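# Place the yellow sponge on the blue-block desk

## Task

Set the yellow sponge down on whichever desk holds a blue foam block, resting on the desk surface itself and not on any object lying there. If no desk in the room carries a blue foam block, put the sponge inside the tote near the door instead, fully within it with no part over the rim. Every foam block must stay at its original spot and orientation, nothing may newly end up on the floor, and the cartons must still stand upright on their desks. The robot must not fall or be left leaning, which counts as failure. The result only counts if it stays in place once the robot lets go.

## Robot and tools

ROBOT. A Hello Robot Stretch 4 with one arm: an omni-wheel base, a lift that slides up a mast, a telescoping arm reaching forward, a three-joint wrist (yaw, pitch, roll) and a two-finger gripper. It stands about 1.6 m tall; the base rim lies within 0.23 m of the base origin. Occasionally an outside disturbance nudges a loose object.

FRAMES. Base frame: origin on the floor below the base centre, x forward, y left, z up. hand_pose is reported in it and refers to the point centred between the fingers, 0.015 m back from the tips; with all wrist joints at zero its axes line up with the base frame. The printed hand position may be slightly wrong. The odometry frame is the base frame as it was when the scene began.

execute_actions. Argument "actions" is a list holding one action or nothing (empty means just report state and pictures). Optional "cameras": list of names from head_camera, head_left_camera, head_right_camera, wrist_camera, all; omitted, null or ["all"] gives every camera, [] gives none; an unknown name rejects the call. An action contains "base", "joints", or both, plus optional "pace" and "contact_limits"; or only {"end_of_arm": "enable_torque"}, which re-energises any wrist or gripper motor that shut off, holding it where it is. All parts of one action start together and may finish separately.
- "base": exactly one relative command, measured from where the base last reported itself: {"translate_m": d} straight drive, forward positive, -2 to 2 m; {"strafe_m": d} sideways, left positive, -2 to 2 m; {"rotate_rad": d} turn in place, counter-clockwise (left) positive, -3.2 to 3.2 rad.
- "joints": absolute targets keyed by name, any subset: lift_m 0 to 1.2 (tolerance 0.004); arm_m extension 0 to 0.55 (0.004); wrist_yaw_rad -1.134 to 4.276 (0.02; 0 points forward, positive turns left, 3.14 is stowed, above 3.4 the arm may block); wrist_pitch_rad -1.117 to 4.259 (0.05; 0 level, 1.57 pointing down); wrist_roll_rad -1.117 to 4.259 (0.02; 0 keeps fingers at equal height, positive turns clockwise viewed from behind); gripper_m finger gap 0 to 0.08 (0.002). A joint target outside its range is clipped and reported; any other bad value or key refuses the call and nothing moves.
- "pace": "slow", "default", "fast", "max" (default if absent). Base top speeds 0.1/0.3/0.4/0.6 m/s and 1/2/3/4 rad/s respectively; with lift above 0.2 they are further reduced, to 0.3 m/s and 1 rad/s at lift 1.2.
- "contact_limits": {"arm_m": v}, 0 (gentlest) to 0.75 (firmest), 0.5 if absent; the arm stops when it pushes harder.
An action can last at most 15 s. Parts you omit may keep pushing toward earlier targets without this showing in status. If a result reports a stop, later execute_actions, wait and finished_scene calls in that same reply are skipped. To unfold the wrist early, send lift_m 0.4 together with wrist_yaw_rad 0.

wait: {"seconds": 0 to 10}; commands nothing and returns the same report as an empty action.
zoom_image: {"camera": name, "region": [x0, y0, x1, y1]} in pixels of that camera's latest full image, origin top-left, at most 504 by 504.
finished_scene: {"scene": current scene number}; irreversible; the result says whether the goal was met. Answering without any tool call ends everything.

RESULTS. base_status and joint_status give each motion's outcome: "done" (for the base, wheels turned the commanded amount even if slipping); "off_target" (resting short, maybe still pushing); "contact_stop_at_<key>" (hit something; that lift, arm or wheel goes slack, a loaded lift may sag, a base may roll); "limit_stop_at_<name>"; "time_out"; "torque_fault". After these stops the old target is dropped. "limit_stop_at_tilt" means a lean over 6 degrees; lift, arm and wheels go slack and ignore commands until upright. "limit_stop_at_own_body" means self-collision was imminent; moving away still works; likely when pitch is below -0.2 and roll below -0.4 or above 4. on_its_own lists uncommanded behaviour; its "held at" value is a target, not a position. Slack parts resume holding when next commanded.
lidar_m: 12 distances from the base origin, 30-degree sectors, first straight ahead then counter-clockwise (4th left, 7th behind, 10th right); "-" is nothing seen or closer than 0.25 m. It sees from about 0.15 m up to robot height, so table tops show; it misses glass, thin legs and much behind.
wrist_depth_mm: 7x7 grid of median depths, 100 to 2000 mm, row by row from top left; "-" is invalid; includes the robot body, omits clear objects.
base_odometry counts wheel rotation only (heading -3.142 to 3.142, left positive). If turned_by_wheels and turned_by_imu differ by over about 0.1 rad, a bump or slip happened and heading error is roughly their difference. base_tilt in degrees, forward and right positive, with a fixed bias up to about 1.5. motor_effort is percent of maximum, signed toward higher joint values, bracket = peak of last action (noisy); wheel_0..2 positive turns the base right. Effort out of its rest range means pushing or carrying.

GRIPPER. Command a gap smaller than the object to grasp; once the fingers touch, they only squeeze slightly further until you open wider than the object. While gripping, the reading stays above the command and gripper effort leaves 0; "off_target" after closing suggests something is held. If gripper effort stays beyond about 50, or a wrist motor saturates (pressing into something, or over about 2.7 kg held level), that motor faults, goes limp, may drop the object, and needs enable_torque.

AVOID. Tipping: do not drive or turn with over 1 kg held and arm_m above 0.2, especially at fast paces; steady pushes or pulls, a high gripper and high contact limits also raise risk. A tilt differing from the starting reading may mean a wheel is on something low. Do not drop, slam or shove objects hard, disturb foam blocks or cartons, or leave things on the floor.

CAMERAS. head_camera (420x560 pinhole, top of mast, facing forward-down; rotate the base to look around); head_left_camera and head_right_camera (420x672 fisheyes beside it, steeper, showing base and arm); wrist_camera (616x392, behind the fingers, tips near image bottom). Calibration lines give K, distortion D and T_world_to_cam mapping base-frame points into each camera (OpenCV convention); expect small errors, larger for the wrist camera when the arm is extended.

Each tool is called after "Call:" by a JSON object that holds its "api" and its "payload".

## Session

Call:
{"api": "execute_actions", "payload": {"actions": []}}

Scene clock: 0.00 s.
base_odometry: x=+0.000 y=+0.000 heading=+0.000 (m, m, rad; odometry frame)
turned_by_wheels: +0.000 (rad since the last result)
turned_by_imu: +0.000 (rad since the last result)
base_tilt: forward=+0.2 right=+0.8 (deg)
lidar_m: 1.02 1.10 1.26 1.18 1.23 1.95 1.14 1.64 2.07 1.94 2.01 1.12
base_status: not commanded
joint_positions: lift_m=+0.138 arm_m=+0.002 wrist_yaw_rad=+3.208 wrist_pitch_rad=+0.019 wrist_roll_rad=+0.016 gripper_m=+0.040
joint_status: not commanded
motor_effort: lift_m=+18 arm_m=+0 wrist_yaw_rad=+1 wrist_pitch_rad=-7 wrist_roll_rad=+1 gripper_m=-1 wheel_0=+0 wheel_1=-1 wheel_2=+0 (%)
hand_pose: x=-0.0450 y=+0.0732 z=+0.3127 quat_wxyz=(-0.033, -0.010, +0.008, +0.999) (m; base frame)
wrist_depth_mm: - - 140 - 1921 1921 1863 / - - 138 - 1921 1863 1863 / - - 137 - 1921 1863 1863 / - 120 138 - 1863 1863 1808 / 189 1708 - 1921 1863 1863 1863 / 196 1255 1281 1229 1308 1308 1281 / 195 - - 891 128 - 866
pictures: head_camera, head_left_camera, head_right_camera, wrist_camera
Images, in order (width x height): head_camera 420x560, head_left_camera 420x672, head_right_camera 420x672, wrist_camera 616x392.

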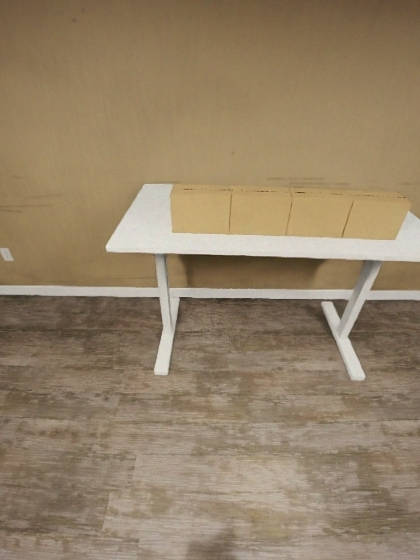

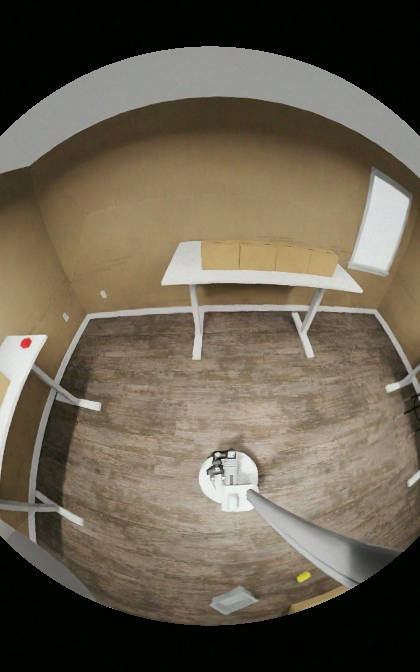

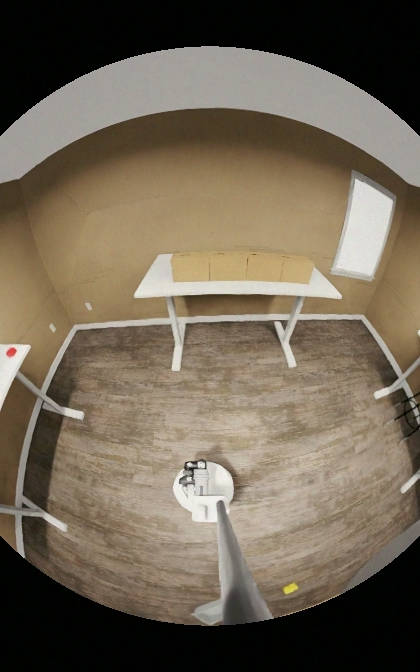

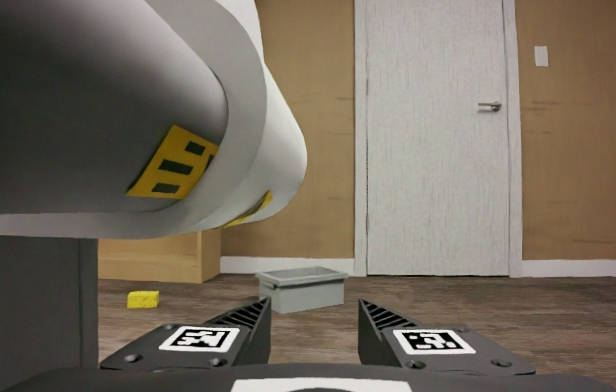

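Call:
{"api": "execute_actions", "payload": {"actions": [{"base":{"rotate_rad":1.57},"pace":"fast"}], "cameras": ["head_camera","head_left_camera"]}}

Call:
{"api": "execute_actions", "payload": {"actions": [{"base":{"rotate_rad":3.14},"pace":"fast"}], "cameras": ["head_camera","head_left_camera"]}}

Scene clock: 3.43 s.
base_odometry: x=+0.000 y=+0.000 heading=+1.570 (m, m, rad; odometry frame)
turned_by_wheels: +1.570 (rad since the last result)
turned_by_imu: +1.578 (rad since the last result)
base_tilt: forward=+0.2 right=+0.9 (deg)
lidar_m: 1.18 1.25 1.93 1.14 1.66 2.09 2.02 2.69 1.12 1.07 1.12 1.26
base_status: done
joint_positions: lift_m=+0.138 arm_m=+0.002 wrist_yaw_rad=+3.208 wrist_pitch_rad=+0.019 wrist_roll_rad=+0.016 gripper_m=+0.040
joint_status: not commanded
motor_effort: lift_m=+18(18) arm_m=+0(0) wrist_yaw_rad=+1(2) wrist_pitch_rad=-9(9) wrist_roll_rad=+0(1) gripper_m=-1(1) wheel_0=-2(9) wheel_1=-3(11) wheel_2=-1(11) (%)
hand_pose: x=-0.0450 y=+0.0732 z=+0.3127 quat_wxyz=(-0.033, -0.010, +0.008, +0.999) (m; base frame)
wrist_depth_mm: - - 140 - - - - / - - 138 - - - - / - - 137 - - - - / - 120 138 - - - - / 189 - - - - - - / 196 1255 1281 1281 1281 1281 1255 / 195 - - 917 128 - 854
pictures: head_camera, head_left_camera
Images, in order (width x height): head_camera 420x560, head_left_camera 420x672.

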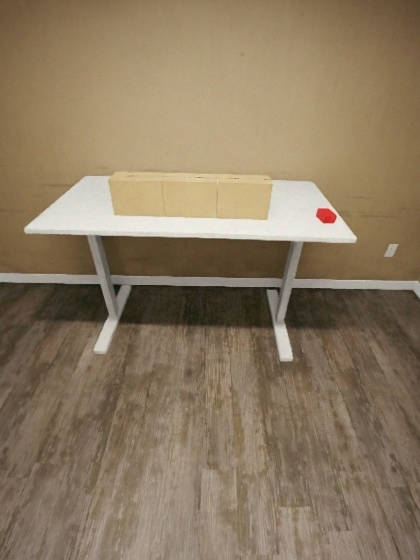

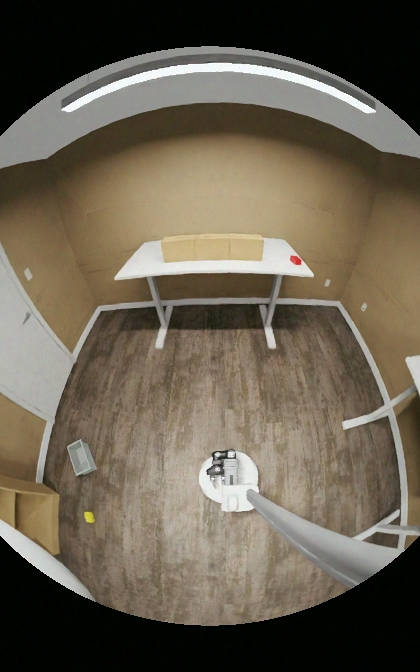

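Scene clock: 5.77 s.
base_odometry: x=+0.000 y=+0.000 heading=-1.574 (m, m, rad; odometry frame)
turned_by_wheels: +3.140 (rad since the last result)
turned_by_imu: +3.156 (rad since the last result)
base_tilt: forward=+0.2 right=+0.8 (deg)
lidar_m: 1.91 1.51 1.10 1.06 1.12 1.23 1.20 1.26 1.92 1.13 1.67 2.03
base_status: done
joint_positions: lift_m=+0.138 arm_m=+0.002 wrist_yaw_rad=+3.208 wrist_pitch_rad=+0.019 wrist_roll_rad=+0.016 gripper_m=+0.040
joint_status: not commanded
motor_effort: lift_m=+18(18) arm_m=-1(1) wrist_yaw_rad=+1(2) wrist_pitch_rad=-9(10) wrist_roll_rad=+0(0) gripper_m=+0(0) wheel_0=-1(10) wheel_1=-2(11) wheel_2=-1(14) (%)
hand_pose: x=-0.0450 y=+0.0732 z=+0.3127 quat_wxyz=(-0.033, -0.010, +0.008, +0.999) (m; base frame)
wrist_depth_mm: - - 140 1499 - - - / - - 138 1464 1537 - - / - - 137 - - - - / - 120 138 - - - 1921 / 189 - - - - - 1921 / 196 1229 1255 1308 1281 1255 1255 / 195 - - 904 129 - 854
pictures: head_camera, head_left_camera
Images, in order (width x height): head_camera 420x560, head_left_camera 420x672.

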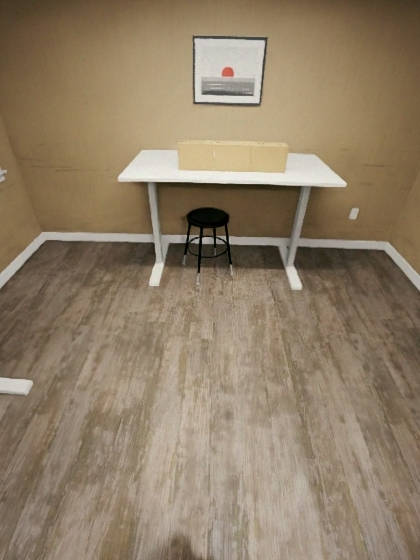

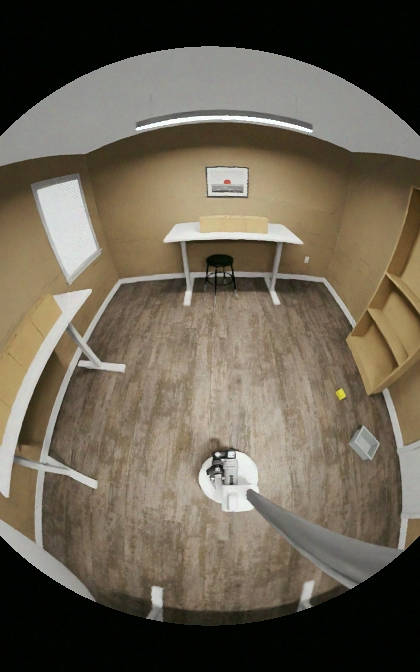

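Call:
{"api": "execute_actions", "payload": {"actions": [{"base":{"translate_m":1.35},"joints":{"lift_m":1.2,"wrist_yaw_rad":0,"wrist_pitch_rad":0.9},"pace":"fast"}]}}

Call:
{"api": "execute_actions", "payload": {"actions": [{"joints":{"arm_m":0.5},"pace":"fast"}], "cameras": ["head_camera","wrist_camera"]}}

Scene clock: 19.03 s.
base_odometry: x=-0.004 y=-1.350 heading=-1.574 (m, m, rad; odometry frame)
turned_by_wheels: +0.000 (rad since the last result)
turned_by_imu: -0.003 (rad since the last result)
base_tilt: forward=+0.2 right=+0.9 (deg)
lidar_m: 0.58 0.64 0.89 1.06 1.07 1.56 3.45 2.88 1.68 1.58 0.87 0.60
base_status: done
joint_positions: lift_m=+1.198 arm_m=+0.002 wrist_yaw_rad=+0.000 wrist_pitch_rad=+0.902 wrist_roll_rad=+0.016 gripper_m=+0.040
joint_status: all done
joint sent to its limit — the command would take lift_m past its upper limit, so that joint was sent only as far as its limit.
motor_effort: lift_m=+21(25) arm_m=-1(1) wrist_yaw_rad=+0(6) wrist_pitch_rad=-5(8) wrist_roll_rad=-1(0) gripper_m=-1(0) wheel_0=+1(8) wheel_1=+3(11) wheel_2=+2(14) (%)
hand_pose: x=+0.3049 y=-0.0874 z=+1.2098 quat_wxyz=(+0.900, +0.007, +0.436, -0.003) (m; base frame)
wrist_depth_mm: 1042 544 539 539 530 530 525 / 750 609 591 585 585 580 591 / 634 627 621 621 621 621 621 / 574 574 574 569 569 569 554 / 1576 1499 1499 1182 1537 1499 1499 / 1366 1397 1366 1366 1366 1366 1366 / 1281 - - 1308 128 - 1281
pictures: head_camera, head_left_camera, head_right_camera, wrist_camera
camera_calibration (this result's frames):
wrist_camera: T_world_to_cam=[[0.0196791, -0.999797, 0.00430411, -0.10016], [-0.770654, -0.0179111, -0.637002, 1.06132], [0.63695, 0.00921863, -0.77085, 0.887782], [0, 0, 0, 1]] pos_world=[0.254412, -0.0893147, 1.36084]
Images, in order (width x height): head_camera 420x560, head_left_camera 420x672, head_right_camera 420x672, wrist_camera 616x392.

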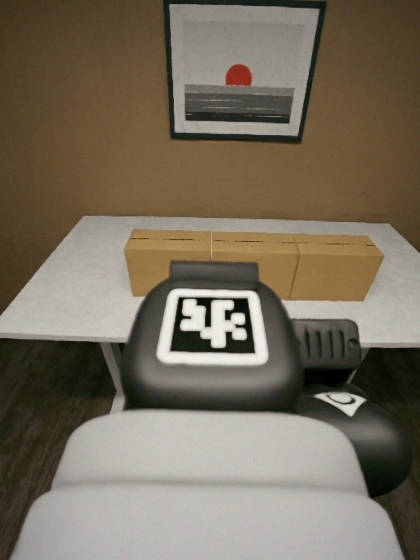

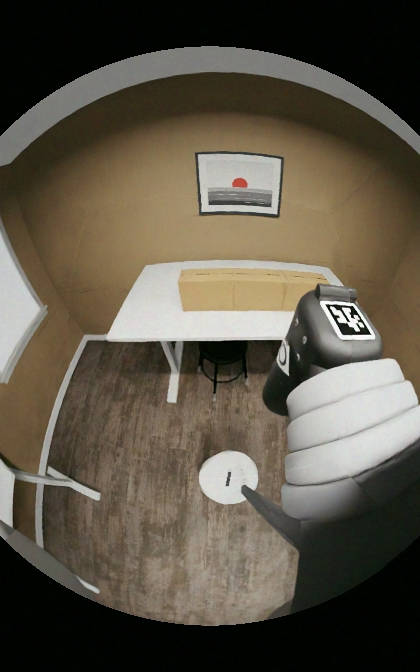

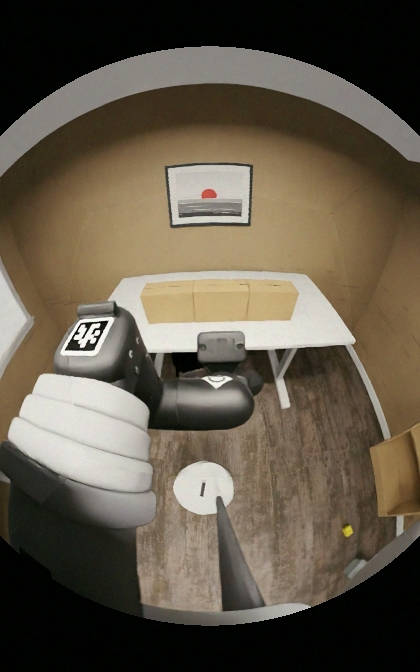

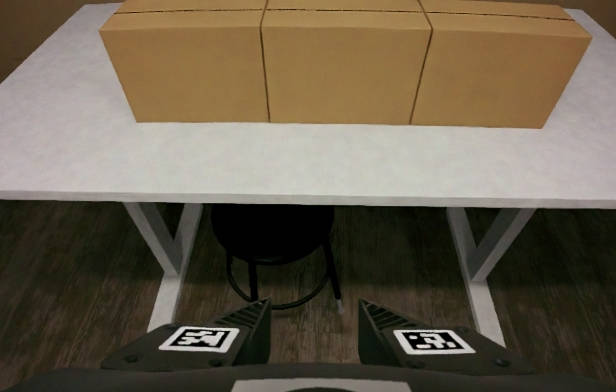

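Scene clock: 21.13 s.
base_odometry: x=-0.004 y=-1.350 heading=-1.574 (m, m, rad; odometry frame)
turned_by_wheels: +0.000 (rad since the last result)
turned_by_imu: +0.000 (rad since the last result)
base_tilt: forward=+0.3 right=+0.9 (deg)
lidar_m: 0.56 0.62 0.88 1.06 1.04 1.56 3.44 2.85 1.68 1.62 0.87 0.62
base_status: not commanded
joint_positions: lift_m=+1.198 arm_m=+0.498 wrist_yaw_rad=+0.000 wrist_pitch_rad=+0.902 wrist_roll_rad=+0.016 gripper_m=+0.040
joint_status: all done
motor_effort: lift_m=+21(21) arm_m=+8(10) wrist_yaw_rad=+1(0) wrist_pitch_rad=-5(6) wrist_roll_rad=+0(0) gripper_m=+0(0) wheel_0=+1(1) wheel_1=+3(3) wheel_2=+1(1) (%)
hand_pose: x=+0.8013 y=-0.0874 z=+1.2098 quat_wxyz=(+0.900, +0.007, +0.436, -0.003) (m; base frame)
wrist_depth_mm: 654 654 647 640 640 634 627 / 715 707 707 707 707 691 683 / 621 627 621 621 615 615 615 / 539 544 539 539 535 535 530 / 267 268 270 270 268 267 266 / 239 240 241 241 239 238 238 / 220 - - 222 128 - 219
pictures: head_camera, wrist_camera
camera_calibration (this result's frames):
wrist_camera: T_world_to_cam=[[0.0198432, -0.999794, 0.00432298, -0.110065], [-0.770649, -0.0180496, -0.637004, 1.44386], [0.636951, 0.00930872, -0.770848, 0.57161], [0, 0, 0, 1]] pos_world=[0.750805, -0.0893017, 1.36084]
Images, in order (width x height): head_camera 420x560, wrist_camera 616x392.

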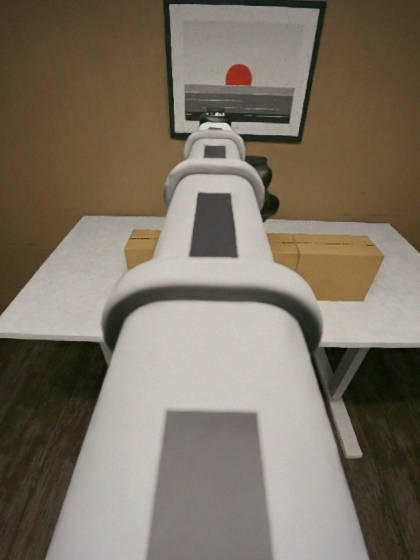

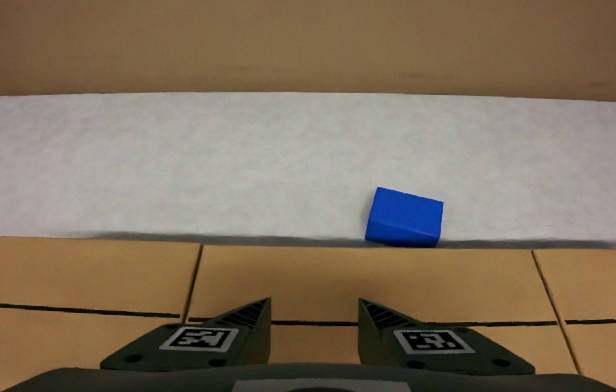

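Call:
{"api": "execute_actions", "payload": {"actions": [{"joints":{"arm_m":0.0},"pace":"fast"}], "cameras": []}}

Call:
{"api": "execute_actions", "payload": {"actions": [{"base":{"rotate_rad":-2.01},"pace":"fast"}], "cameras": []}}

Call:
{"api": "execute_actions", "payload": {"actions": [{"base":{"translate_m":0.7},"joints":{"lift_m":0.35,"arm_m":0.1,"gripper_m":0.08,"wrist_pitch_rad":1.4},"pace":"fast"}]}}

Scene clock: 29.80 s.
base_odometry: x=-0.004 y=-1.350 heading=-1.574 (m, m, rad; odometry frame)
turned_by_wheels: +0.000 (rad since the last result)
turned_by_imu: -0.001 (rad since the last result)
base_tilt: forward=+0.2 right=+0.9 (deg)
lidar_m: 0.59 0.60 0.87 1.06 1.08 1.53 3.42 2.87 1.68 1.59 0.87 0.62
base_status: not commanded
joint_positions: lift_m=+1.198 arm_m=+0.004 wrist_yaw_rad=+0.000 wrist_pitch_rad=+0.902 wrist_roll_rad=+0.016 gripper_m=+0.040
joint_status: all done
joint sent to its limit — the command would take arm_m past its lower limit, so that joint was sent only as far as its limit.
motor_effort: lift_m=+21(21) arm_m=-9(9) wrist_yaw_rad=+1(1) wrist_pitch_rad=-9(8) wrist_roll_rad=-1(1) gripper_m=+0(0) wheel_0=+1(1) wheel_1=+3(3) wheel_2=+1(1) (%)
hand_pose: x=+0.3062 y=-0.0875 z=+1.2097 quat_wxyz=(+0.900, +0.007, +0.436, -0.004) (m; base frame)
wrist_depth_mm: 1025 549 535 535 535 525 525 / 750 615 591 585 585 574 591 / 634 621 621 621 615 621 627 / 574 574 569 569 574 554 559 / 1576 1537 1464 1160 1537 1499 1537 / 1366 1366 1366 1336 1397 1366 1366 / 1281 - - 1281 128 - 1255
pictures: none
No camera images: the call's "cameras" was empty. Leave "cameras" out to get every camera's image.

Scene clock: 33.10 s.
base_odometry: x=-0.004 y=-1.350 heading=+2.701 (m, m, rad; odometry frame)
turned_by_wheels: -2.009 (rad since the last result)
turned_by_imu: -2.020 (rad since the last result)
base_tilt: forward=+0.3 right=+1.0 (deg)
lidar_m: 1.63 1.59 0.81 0.60 0.59 0.63 1.87 1.08 1.14 1.73 2.56 1.69
base_status: done
joint_positions: lift_m=+1.198 arm_m=+0.004 wrist_yaw_rad=+0.000 wrist_pitch_rad=+0.902 wrist_roll_rad=+0.016 gripper_m=+0.040
joint_status: not commanded
motor_effort: lift_m=+21(21) arm_m=-9(9) wrist_yaw_rad=+1(1) wrist_pitch_rad=-7(7) wrist_roll_rad=+0(0) gripper_m=-1(1) wheel_0=+2(8) wheel_1=+4(7) wheel_2=+4(7) (%)
hand_pose: x=+0.3063 y=-0.0874 z=+1.2097 quat_wxyz=(+0.900, +0.007, +0.436, -0.003) (m; base frame)
wrist_depth_mm: 1366 1464 1537 1756 - - - / 1499 1499 1808 - - - - / 1661 1808 1808 - - - - / 1708 1756 1756 1756 1756 1756 1708 / 1537 1537 1576 1537 1537 1537 1499 / 1366 1366 1397 1397 1397 1366 1336 / 1255 - - 1255 128 - 1281
pictures: none
No camera images: the call's "cameras" was empty. Leave "cameras" out to get every camera's image.

Scene clock: 36.90 s.
base_odometry: x=-0.637 y=-1.051 heading=+2.701 (m, m, rad; odometry frame)
turned_by_wheels: +0.000 (rad since the last result)
turned_by_imu: -0.002 (rad since the last result)
base_tilt: forward=+0.2 right=+0.9 (deg)
lidar_m: 0.98 0.93 1.34 0.91 0.88 0.95 1.45 1.67 1.78 2.29 2.26 1.01
base_status: done
joint_positions: lift_m=+0.350 arm_m=+0.098 wrist_yaw_rad=+0.000 wrist_pitch_rad=+1.400 wrist_roll_rad=+0.016 gripper_m=+0.080
joint_status: all done
motor_effort: lift_m=+15(14) arm_m=+9(7) wrist_yaw_rad=+1(2) wrist_pitch_rad=-2(2) wrist_roll_rad=-1(0) gripper_m=+2(0) wheel_0=+1(7) wheel_1=+3(11) wheel_2=+0(10) (%)
hand_pose: x=+0.3055 y=-0.0874 z=+0.3189 quat_wxyz=(+0.765, +0.006, +0.644, -0.005) (m; base frame)
wrist_depth_mm: 549 544 544 539 525 535 535 / 530 525 521 525 517 517 517 / 508 504 504 504 500 500 504 / 492 488 484 488 484 484 484 / 473 473 473 469 466 466 466 / 459 459 455 455 455 452 449 / - - 151 449 439 - -
pictures: head_camera, head_left_camera, head_right_camera, wrist_camera
camera_calibration (this result's frames):
wrist_camera: T_world_to_cam=[[0.0193506, -0.999797, -0.00555805, -0.0931066], [-0.98145, -0.0179343, -0.190879, 0.416382], [0.19074, 0.00914856, -0.981598, 0.404197], [0, 0, 0, 1]] pos_world=[0.333363, -0.089318, 0.47572]
Images, in order (width x height): head_camera 420x560, head_left_camera 420x672, head_right_camera 420x672, wrist_camera 616x392.

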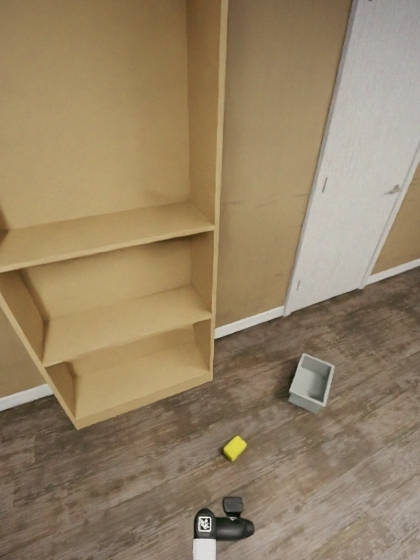

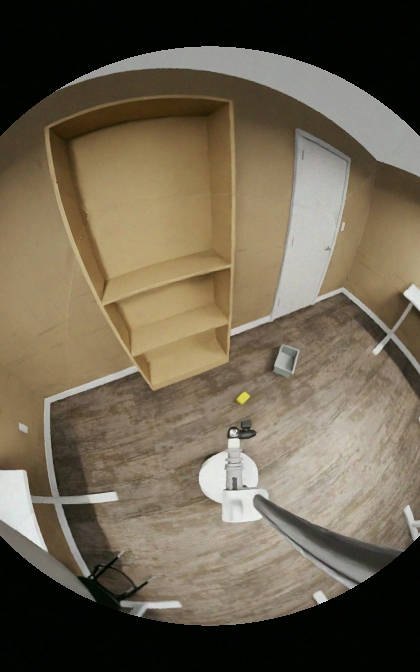

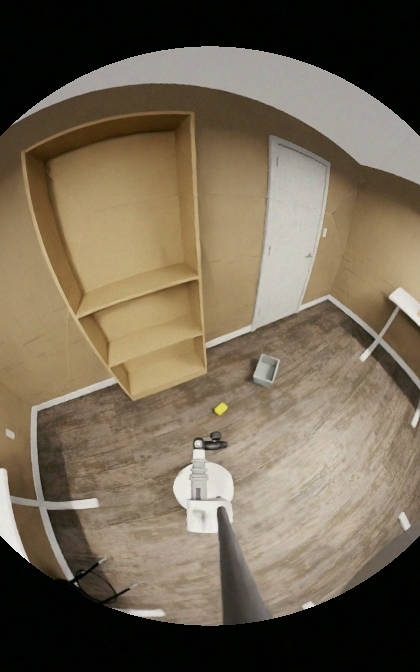

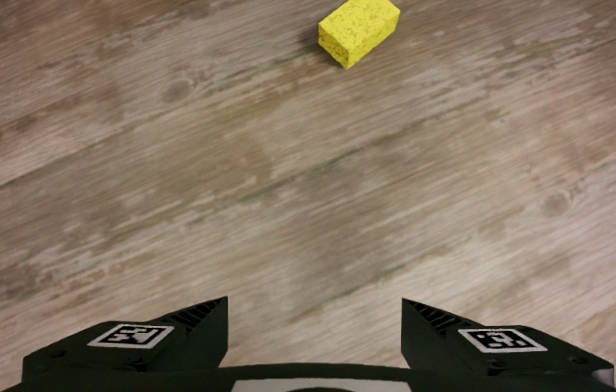

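Call:
{"api": "execute_actions", "payload": {"actions": [{"base":{"strafe_m":-0.065},"joints":{"lift_m":0.2,"arm_m":0.49,"wrist_pitch_rad":1.57,"wrist_roll_rad":1.05},"pace":"fast"}], "cameras": ["head_camera","wrist_camera"]}}

Scene clock: 45.93 s.
base_odometry: x=-0.609 y=-0.993 heading=+2.701 (m, m, rad; odometry frame)
turned_by_wheels: +0.000 (rad since the last result)
turned_by_imu: -0.001 (rad since the last result)
base_tilt: forward=+0.2 right=+0.9 (deg)
lidar_m: 0.99 0.97 1.06 0.99 0.94 1.03 1.47 1.65 1.79 2.24 2.19 1.00
base_status: done
joint_positions: lift_m=+0.200 arm_m=+0.488 wrist_yaw_rad=+0.000 wrist_pitch_rad=+1.570 wrist_roll_rad=+1.050 gripper_m=+0.080
joint_status: all done
motor_effort: lift_m=+15(18) arm_m=+9(9) wrist_yaw_rad=+0(3) wrist_pitch_rad=+0(5) wrist_roll_rad=+1(8) gripper_m=+1(1) wheel_0=+0(11) wheel_1=+1(11) wheel_2=+0(3) (%)
hand_pose: x=+0.6596 y=-0.0874 z=+0.1658 quat_wxyz=(+0.612, +0.354, +0.612, -0.354) (m; base frame)
wrist_depth_mm: 327 324 324 322 319 317 315 / 325 322 322 320 317 314 314 / 322 322 319 317 315 314 312 / 322 320 317 315 314 310 310 / 320 317 317 271 312 310 309 / 317 315 312 268 312 309 307 / - - 151 310 309 - -
pictures: head_camera, wrist_camera
camera_calibration (this result's frames):
wrist_camera: T_world_to_cam=[[-0.849763, -0.527078, -0.00958743, 0.514433], [-0.526791, 0.849705, -0.0221958, 0.482711], [0.0198454, -0.0138106, -0.999708, 0.300096], [0, 0, 0, 1]] pos_world=[0.685479, -0.134871, 0.315654]
Images, in order (width x height): head_camera 420x560, wrist_camera 616x392.

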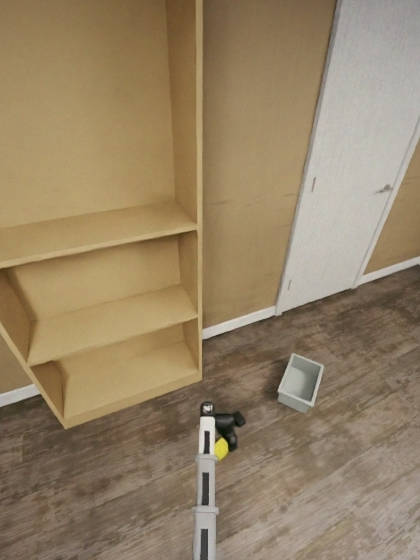

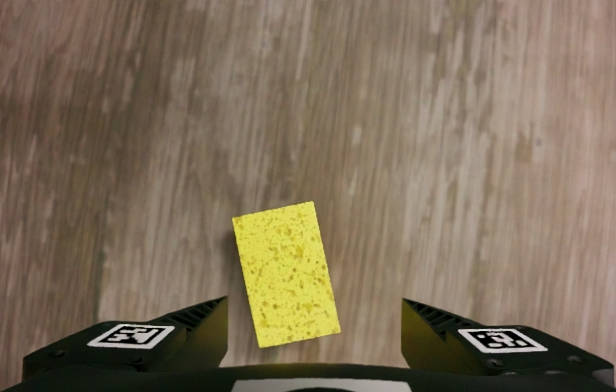

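Call:
{"api": "execute_actions", "payload": {"actions": [{"base":{"strafe_m":0.007},"joints":{"lift_m":0.11,"arm_m":0.5,"wrist_roll_rad":0.88},"pace":"fast"}], "cameras": ["wrist_camera"]}}

Scene clock: 51.17 s.
base_odometry: x=-0.612 y=-0.999 heading=+2.701 (m, m, rad; odometry frame)
turned_by_wheels: +0.000 (rad since the last result)
turned_by_imu: -0.001 (rad since the last result)
base_tilt: forward=+0.2 right=+0.9 (deg)
lidar_m: 1.00 0.97 1.07 0.97 0.94 1.02 1.49 1.64 1.80 2.28 2.22 1.01
base_status: done
joint_positions: lift_m=+0.110 arm_m=+0.498 wrist_yaw_rad=+0.000 wrist_pitch_rad=+1.570 wrist_roll_rad=+0.881 gripper_m=+0.080
joint_status: all done
motor_effort: lift_m=+14(17) arm_m=+9(8) wrist_yaw_rad=+1(2) wrist_pitch_rad=-1(2) wrist_roll_rad=-1(6) gripper_m=+1(1) wheel_0=+1(10) wheel_1=-4(10) wheel_2=+0(1) (%)
hand_pose: x=+0.6695 y=-0.0874 z=+0.0758 quat_wxyz=(+0.640, +0.301, +0.639, -0.301) (m; base frame)
wrist_depth_mm: 234 233 232 230 229 228 228 / 233 231 231 229 227 226 225 / 232 230 229 227 227 225 224 / 230 229 228 227 225 224 224 / 229 228 226 181 224 223 222 / 228 226 181 180 223 221 220 / - - 151 179 179 - -
pictures: wrist_camera
camera_calibration (this result's frames):
wrist_camera: T_world_to_cam=[[-0.749124, -0.662365, -0.00925944, 0.442787], [-0.662078, 0.749108, -0.0221296, 0.56773], [0.0215942, -0.0104473, -0.999712, 0.209072], [0, 0, 0, 1]] pos_world=[0.703069, -0.12982, 0.225675]
Images, in order (width x height): wrist_camera 616x392.

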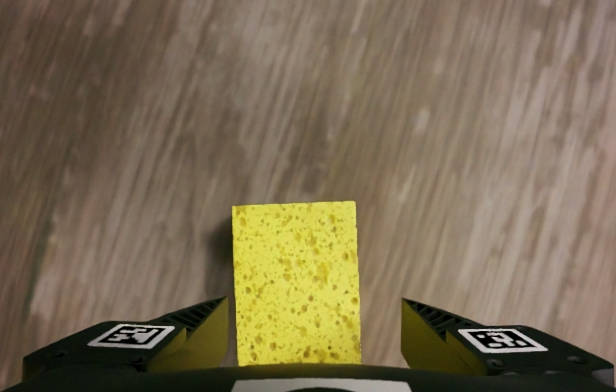

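Call:
{"api": "execute_actions", "payload": {"actions": [{"base":{"strafe_m":0.007},"joints":{"arm_m":0.508}}], "cameras": ["wrist_camera"]}}

Call:
{"api": "execute_actions", "payload": {"actions": [{"joints":{"lift_m":0.062}}], "cameras": ["wrist_camera"]}}

Call:
{"api": "execute_actions", "payload": {"actions": [{"joints":{"gripper_m":0.04}}], "cameras": ["wrist_camera"]}}

Call:
{"api": "execute_actions", "payload": {"actions": [{"joints":{"lift_m":1.1,"arm_m":0.0},"pace":"fast"}], "cameras": ["wrist_camera","head_left_camera"]}}

Scene clock: 63.40 s.
base_odometry: x=-0.615 y=-1.005 heading=+2.701 (m, m, rad; odometry frame)
turned_by_wheels: +0.000 (rad since the last result)
turned_by_imu: +0.000 (rad since the last result)
base_tilt: forward=+0.3 right=+1.0 (deg)
lidar_m: 0.98 0.95 1.04 0.97 0.92 0.98 1.48 1.65 1.79 2.24 2.23 1.01
base_status: done
joint_positions: lift_m=+0.110 arm_m=+0.506 wrist_yaw_rad=+0.000 wrist_pitch_rad=+1.570 wrist_roll_rad=+0.881 gripper_m=+0.080
joint_status: all done
motor_effort: lift_m=+14(14) arm_m=+8(9) wrist_yaw_rad=+1(0) wrist_pitch_rad=-1(0) wrist_roll_rad=-2(2) gripper_m=+1(1) wheel_0=-1(9) wheel_1=+4(6) wheel_2=+0(0) (%)
hand_pose: x=+0.6775 y=-0.0874 z=+0.0758 quat_wxyz=(+0.640, +0.301, +0.639, -0.301) (m; base frame)
wrist_depth_mm: 234 233 232 231 229 228 227 / 233 231 230 229 228 227 226 / 232 230 229 228 226 225 224 / 231 229 228 226 225 224 223 / 229 228 226 181 224 223 222 / 227 226 224 180 180 221 220 / - - 151 179 178 - -
pictures: wrist_camera
camera_calibration (this result's frames):
wrist_camera: T_world_to_cam=[[-0.749145, -0.662341, -0.00925952, 0.448772], [-0.662054, 0.74913, -0.0221297, 0.57299], [0.021594, -0.010448, -0.999712, 0.2089], [0, 0, 0, 1]] pos_world=[0.711035, -0.129822, 0.225675]
Images, in order (width x height): wrist_camera 616x392.

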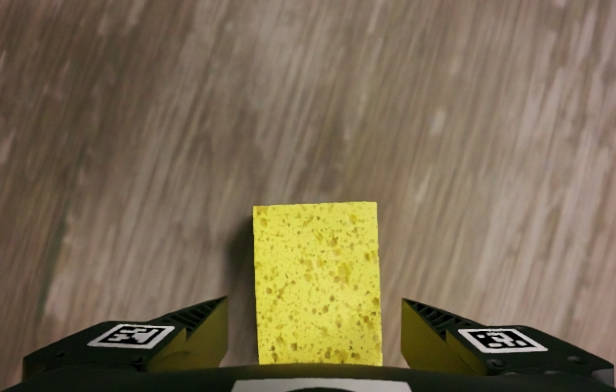

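Scene clock: 64.47 s.
base_odometry: x=-0.615 y=-1.005 heading=+2.701 (m, m, rad; odometry frame)
turned_by_wheels: +0.000 (rad since the last result)
turned_by_imu: +0.000 (rad since the last result)
base_tilt: forward=+0.2 right=+0.9 (deg)
lidar_m: 0.99 0.96 1.08 0.99 0.91 0.98 1.48 1.66 1.81 2.28 2.21 0.99
base_status: not commanded
joint_positions: lift_m=+0.062 arm_m=+0.506 wrist_yaw_rad=+0.000 wrist_pitch_rad=+1.570 wrist_roll_rad=+0.881 gripper_m=+0.080
joint_status: all done
motor_effort: lift_m=+14(14) arm_m=+9(9) wrist_yaw_rad=+1(1) wrist_pitch_rad=-2(1) wrist_roll_rad=-1(1) gripper_m=+1(1) wheel_0=-2(2) wheel_1=+4(4) wheel_2=+0(0) (%)
hand_pose: x=+0.6775 y=-0.0874 z=+0.0278 quat_wxyz=(+0.640, +0.301, +0.639, -0.301) (m; base frame)
wrist_depth_mm: 185 183 183 182 181 180 - / 184 183 182 181 180 179 178 / 183 182 181 180 179 178 177 / 182 181 180 178 178 177 176 / 181 180 179 133 133 176 176 / 179 179 146 133 133 175 174 / - - 132 132 131 - -
pictures: wrist_camera
camera_calibration (this result's frames):
wrist_camera: T_world_to_cam=[[-0.749146, -0.662341, -0.00925943, 0.448329], [-0.662053, 0.74913, -0.0221296, 0.571929], [0.0215938, -0.010448, -0.999712, 0.160921], [0, 0, 0, 1]] pos_world=[0.711036, -0.129822, 0.177682]
Images, in order (width x height): wrist_camera 616x392.

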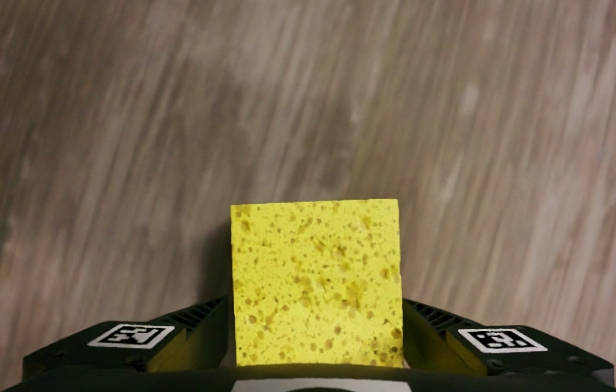

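Scene clock: 65.47 s.
base_odometry: x=-0.615 y=-1.005 heading=+2.701 (m, m, rad; odometry frame)
turned_by_wheels: +0.000 (rad since the last result)
turned_by_imu: +0.000 (rad since the last result)
base_tilt: forward=+0.2 right=+0.9 (deg)
lidar_m: 0.99 0.97 1.06 0.98 0.93 0.99 1.47 1.62 1.82 2.27 2.22 1.00
base_status: not commanded
joint_positions: lift_m=+0.062 arm_m=+0.506 wrist_yaw_rad=+0.000 wrist_pitch_rad=+1.570 wrist_roll_rad=+0.881 gripper_m=+0.059
joint_status: gripper_m off_target (ended at +0.059, target +0.040)
on_its_own: gripper_m is held at +0.054, not at your +0.040, by its contact guard: the fingers met something
motor_effort: lift_m=+14(14) arm_m=+8(9) wrist_yaw_rad=+0(0) wrist_pitch_rad=-1(0) wrist_roll_rad=-1(2) gripper_m=-39(39) wheel_0=-1(1) wheel_1=+4(4) wheel_2=+0(0) (%)
hand_pose: x=+0.6775 y=-0.0874 z=+0.0278 quat_wxyz=(+0.640, +0.301, +0.639, -0.301) (m; base frame)
wrist_depth_mm: 185 184 182 182 181 180 - / 184 183 182 181 180 179 178 / 183 182 181 180 179 178 177 / 182 181 180 179 178 177 177 / 181 180 179 134 176 176 176 / 179 179 133 132 132 175 174 / 179 - 132 132 131 - -
pictures: wrist_camera
camera_calibration (this result's frames):
wrist_camera: T_world_to_cam=[[-0.749122, -0.662367, -0.00925951, 0.448311], [-0.66208, 0.749106, -0.0221297, 0.571946], [0.0215943, -0.0104473, -0.999712, 0.160921], [0, 0, 0, 1]] pos_world=[0.711039, -0.12982, 0.177682]
Images, in order (width x height): wrist_camera 616x392.

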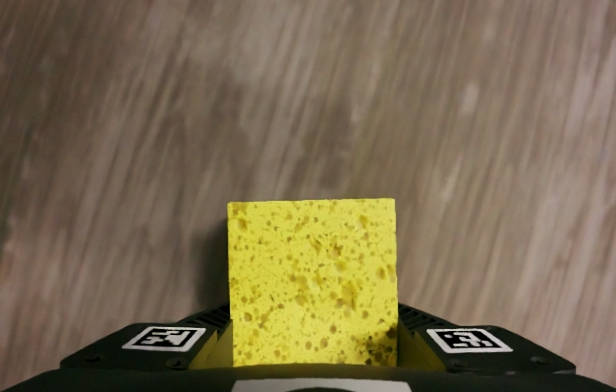

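Scene clock: 69.13 s.
base_odometry: x=-0.615 y=-1.005 heading=+2.701 (m, m, rad; odometry frame)
turned_by_wheels: +0.000 (rad since the last result)
turned_by_imu: +0.000 (rad since the last result)
base_tilt: forward=+0.2 right=+0.9 (deg)
lidar_m: 0.97 0.94 1.08 0.98 0.93 1.02 1.50 1.65 1.81 2.27 2.21 1.03
base_status: not commanded
joint_positions: lift_m=+1.100 arm_m=+0.004 wrist_yaw_rad=+0.000 wrist_pitch_rad=+1.570 wrist_roll_rad=+0.880 gripper_m=+0.059
joint_status: all done
joint sent to its limit — the command would take arm_m past its lower limit, so that joint was sent only as far as its limit.
on_its_own: gripper_m is held at +0.054, not at your +0.040, by its contact guard: the fingers met something
motor_effort: lift_m=+21(24) arm_m=-8(11) wrist_yaw_rad=+0(0) wrist_pitch_rad=-3(2) wrist_roll_rad=+0(1) gripper_m=-38(39) wheel_0=-1(1) wheel_1=+4(4) wheel_2=+0(0) (%)
hand_pose: x=+0.1745 y=-0.0874 z=+1.0653 quat_wxyz=(+0.640, +0.301, +0.640, -0.301) (m; base frame)
wrist_depth_mm: 1229 1229 1205 1229 1182 1182 1205 / 1118 1229 1205 1205 1205 1205 1182 / 1118 1229 1182 1205 1182 1182 1182 / 1138 1205 1205 1205 1205 1160 1182 / 1205 1205 1205 133 960 1182 1160 / 1205 1205 133 132 132 1160 1182 / 1182 - 132 132 132 - 1160
pictures: head_left_camera, wrist_camera
camera_calibration (this result's frames):
wrist_camera: T_world_to_cam=[[-0.749025, -0.662481, -0.00901358, 0.0808346], [-0.662201, 0.749006, -0.0219125, 0.261672], [0.0212678, -0.0104442, -0.999719, 1.209], [0, 0, 0, 1]] pos_world=[0.208113, -0.129815, 1.21513]
Images, in order (width x height): head_left_camera 420x672, wrist_camera 616x392.

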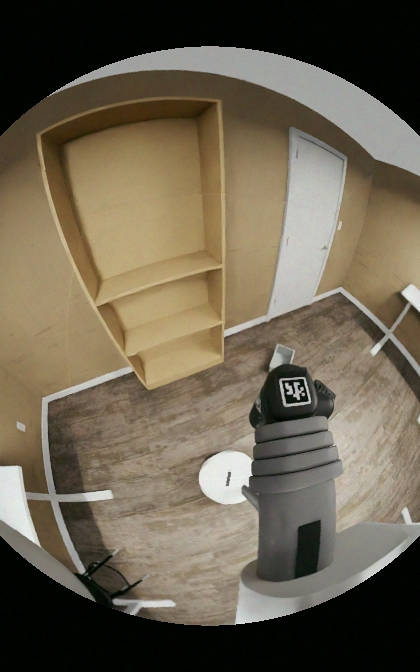

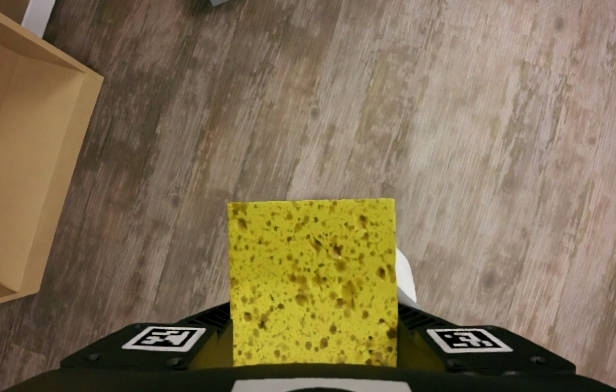

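Call:
{"api": "execute_actions", "payload": {"actions": [{"base":{"rotate_rad":2.02},"joints":{"lift_m":1.2,"wrist_roll_rad":0.0},"pace":"fast"}], "cameras": []}}

Call:
{"api": "execute_actions", "payload": {"actions": [{"base":{"translate_m":0.35},"pace":"fast"}]}}

Scene clock: 76.43 s.
base_odometry: x=-0.615 y=-1.005 heading=-1.563 (m, m, rad; odometry frame)
turned_by_wheels: +2.019 (rad since the last result)
turned_by_imu: +2.030 (rad since the last result)
base_tilt: forward=+0.2 right=+0.9 (deg)
lidar_m: 0.91 0.98 1.36 1.63 1.74 2.36 3.02 1.02 1.01 0.96 1.03 0.99
base_status: done
joint_positions: lift_m=+1.198 arm_m=+0.004 wrist_yaw_rad=+0.000 wrist_pitch_rad=+1.570 wrist_roll_rad=+0.001 gripper_m=+0.059
joint_status: all done
joint sent to its limit — the command would take lift_m past its upper limit, so that joint was sent only as far as its limit.
on_its_own: gripper_m is held at +0.054, not at your +0.040, by its contact guard: the fingers met something
motor_effort: lift_m=+20(25) arm_m=-9(9) wrist_yaw_rad=+0(0) wrist_pitch_rad=+0(2) wrist_roll_rad=-2(6) gripper_m=-39(39) wheel_0=-4(7) wheel_1=-3(8) wheel_2=-4(6) (%)
hand_pose: x=+0.1746 y=-0.0874 z=+1.1640 quat_wxyz=(+0.707, +0.000, +0.707, +0.000) (m; base frame)
wrist_depth_mm: 1336 1308 1336 1308 1308 1336 1308 / 1336 1336 1308 1281 1308 1308 1281 / 1308 1308 1308 1308 1308 1281 1308 / 1308 1281 1281 1308 1281 1281 1281 / 1308 1281 1255 134 1281 1281 1255 / 1281 1281 133 132 132 1281 1229 / 1281 - 132 132 132 - 1160
pictures: none
No camera images: the call's "cameras" was empty. Leave "cameras" out to get every camera's image.

Scene clock: 79.07 s.
base_odometry: x=-0.612 y=-1.355 heading=-1.563 (m, m, rad; odometry frame)
turned_by_wheels: +0.000 (rad since the last result)
turned_by_imu: -0.001 (rad since the last result)
base_tilt: forward=+0.2 right=+0.9 (deg)
lidar_m: 0.60 0.62 0.87 1.63 1.74 2.76 3.39 1.33 1.00 0.98 1.33 0.63
base_status: done
joint_positions: lift_m=+1.198 arm_m=+0.004 wrist_yaw_rad=+0.000 wrist_pitch_rad=+1.570 wrist_roll_rad=+0.001 gripper_m=+0.059
joint_status: not commanded
on_its_own: gripper_m is held at +0.054, not at your +0.040, by its contact guard: the fingers met something
motor_effort: lift_m=+20(20) arm_m=-9(9) wrist_yaw_rad=+0(0) wrist_pitch_rad=-1(1) wrist_roll_rad=-1(2) gripper_m=-39(39) wheel_0=+2(6) wheel_1=+2(8) wheel_2=-2(12) (%)
hand_pose: x=+0.1746 y=-0.0874 z=+1.1640 quat_wxyz=(+0.707, +0.000, +0.707, +0.000) (m; base frame)
wrist_depth_mm: 1308 1281 1308 1308 1336 1308 1308 / 1336 1308 1308 1308 1308 1281 1308 / 1308 1308 1308 1281 1281 1281 1281 / 1308 1308 1308 1281 1281 1281 1281 / 1281 1308 1281 133 1281 1281 1255 / 1281 1308 133 132 132 1255 1255 / 1281 - 132 132 132 - 1182
pictures: head_camera, head_left_camera, head_right_camera, wrist_camera
camera_calibration (this result's frames):
wrist_camera: T_world_to_cam=[[0.0331636, -0.999412, -0.00872033, -0.0845766], [-0.999208, -0.0329624, -0.0222878, 0.254762], [0.0219872, 0.00945257, -0.999714, 1.30931], [0, 0, 0, 1]] pos_world=[0.228577, -0.0885056, 1.31387]
Images, in order (width x height): head_camera 420x560, head_left_camera 420x672, head_right_camera 420x672, wrist_camera 616x392.

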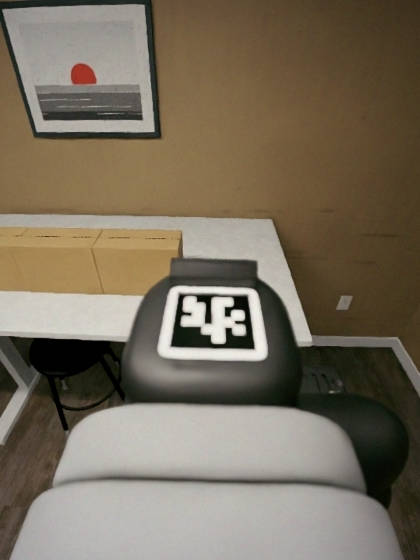

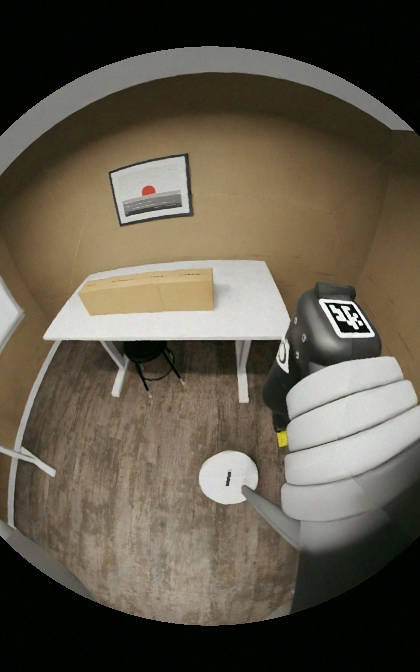

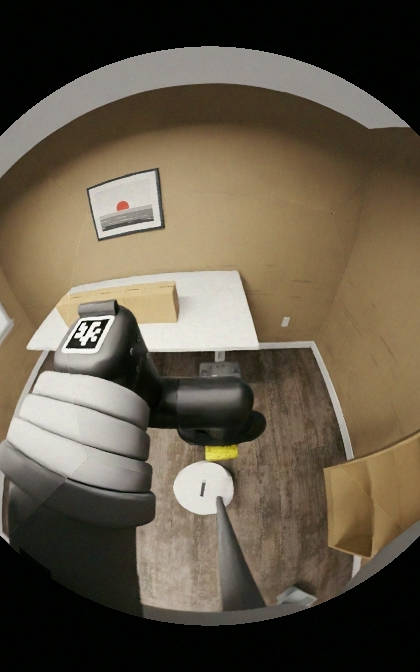

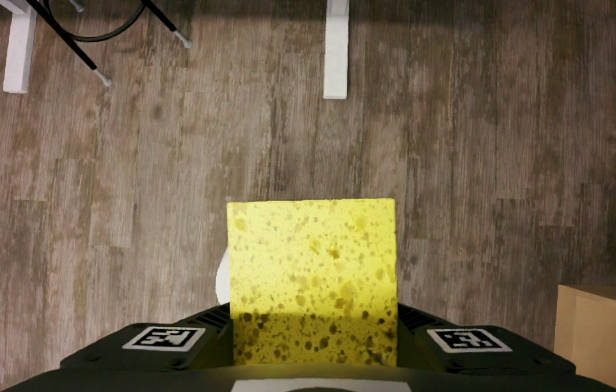

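Call:
{"api": "execute_actions", "payload": {"actions": [{"joints":{"arm_m":0.55},"pace":"fast"}]}}

Scene clock: 83.47 s.
base_odometry: x=-0.612 y=-1.355 heading=-1.563 (m, m, rad; odometry frame)
turned_by_wheels: +0.000 (rad since the last result)
turned_by_imu: +0.000 (rad since the last result)
base_tilt: forward=+0.2 right=+0.9 (deg)
lidar_m: 0.57 0.62 0.86 1.62 1.74 2.78 3.41 1.31 1.01 0.98 1.35 0.61
base_status: not commanded
joint_positions: lift_m=+1.198 arm_m=+0.548 wrist_yaw_rad=+0.000 wrist_pitch_rad=+1.570 wrist_roll_rad=+0.000 gripper_m=+0.059
joint_status: all done
on_its_own: gripper_m is held at +0.054, not at your +0.040, by its contact guard: the fingers met something
motor_effort: lift_m=+20(20) arm_m=+9(9) wrist_yaw_rad=+0(0) wrist_pitch_rad=+0(1) wrist_roll_rad=+1(2) gripper_m=-39(39) wheel_0=+2(2) wheel_1=+2(2) wheel_2=-2(2) (%)
hand_pose: x=+0.7196 y=-0.0874 z=+1.1640 quat_wxyz=(+0.707, +0.000, +0.707, +0.000) (m; base frame)
wrist_depth_mm: 234 373 370 370 368 368 1118 / 238 345 370 368 368 368 1281 / 242 349 368 366 366 364 1255 / 366 366 364 364 364 359 1281 / 364 362 362 133 359 357 1255 / 362 362 133 133 132 357 1255 / 1281 - 132 132 131 - 1255
pictures: head_camera, head_left_camera, head_right_camera, wrist_camera
camera_calibration (this result's frames):
wrist_camera: T_world_to_cam=[[0.0341095, -0.99938, -0.00871046, -0.10334], [-0.99917, -0.0339057, -0.022566, 0.799548], [0.0222567, 0.00947295, -0.999707, 1.29712], [0, 0, 0, 1]] pos_world=[0.77354, -0.0884545, 1.31389]
Images, in order (width x height): head_camera 420x560, head_left_camera 420x672, head_right_camera 420x672, wrist_camera 616x392.

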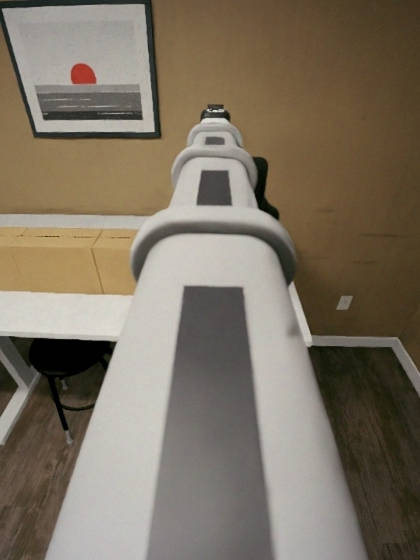

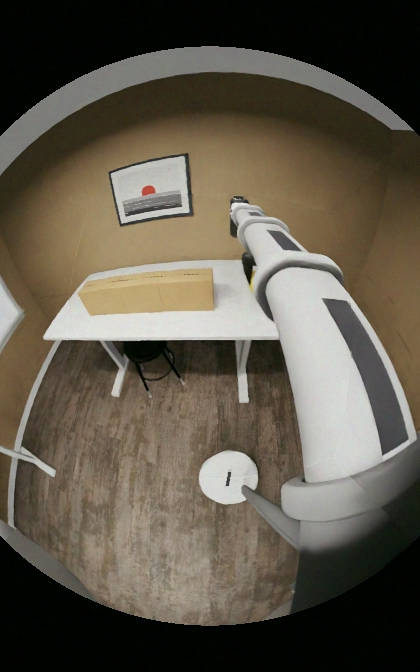

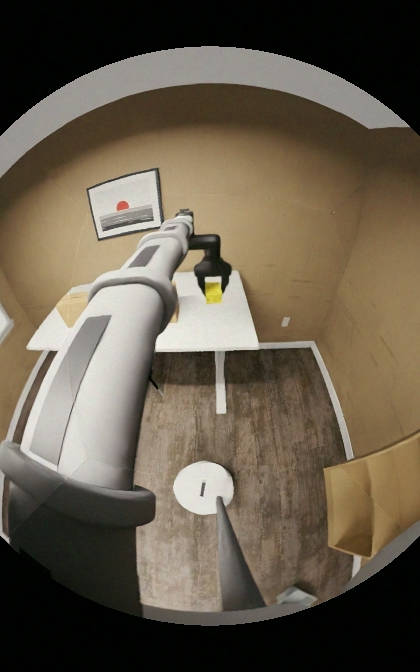

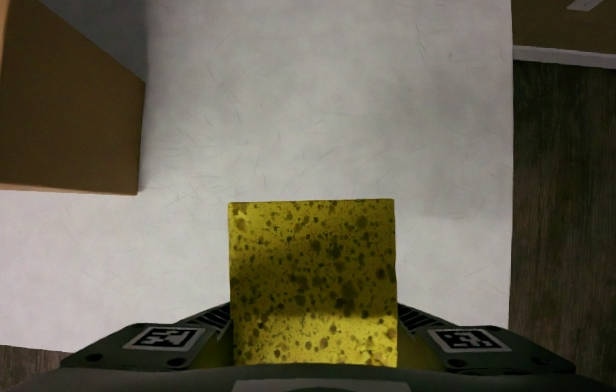

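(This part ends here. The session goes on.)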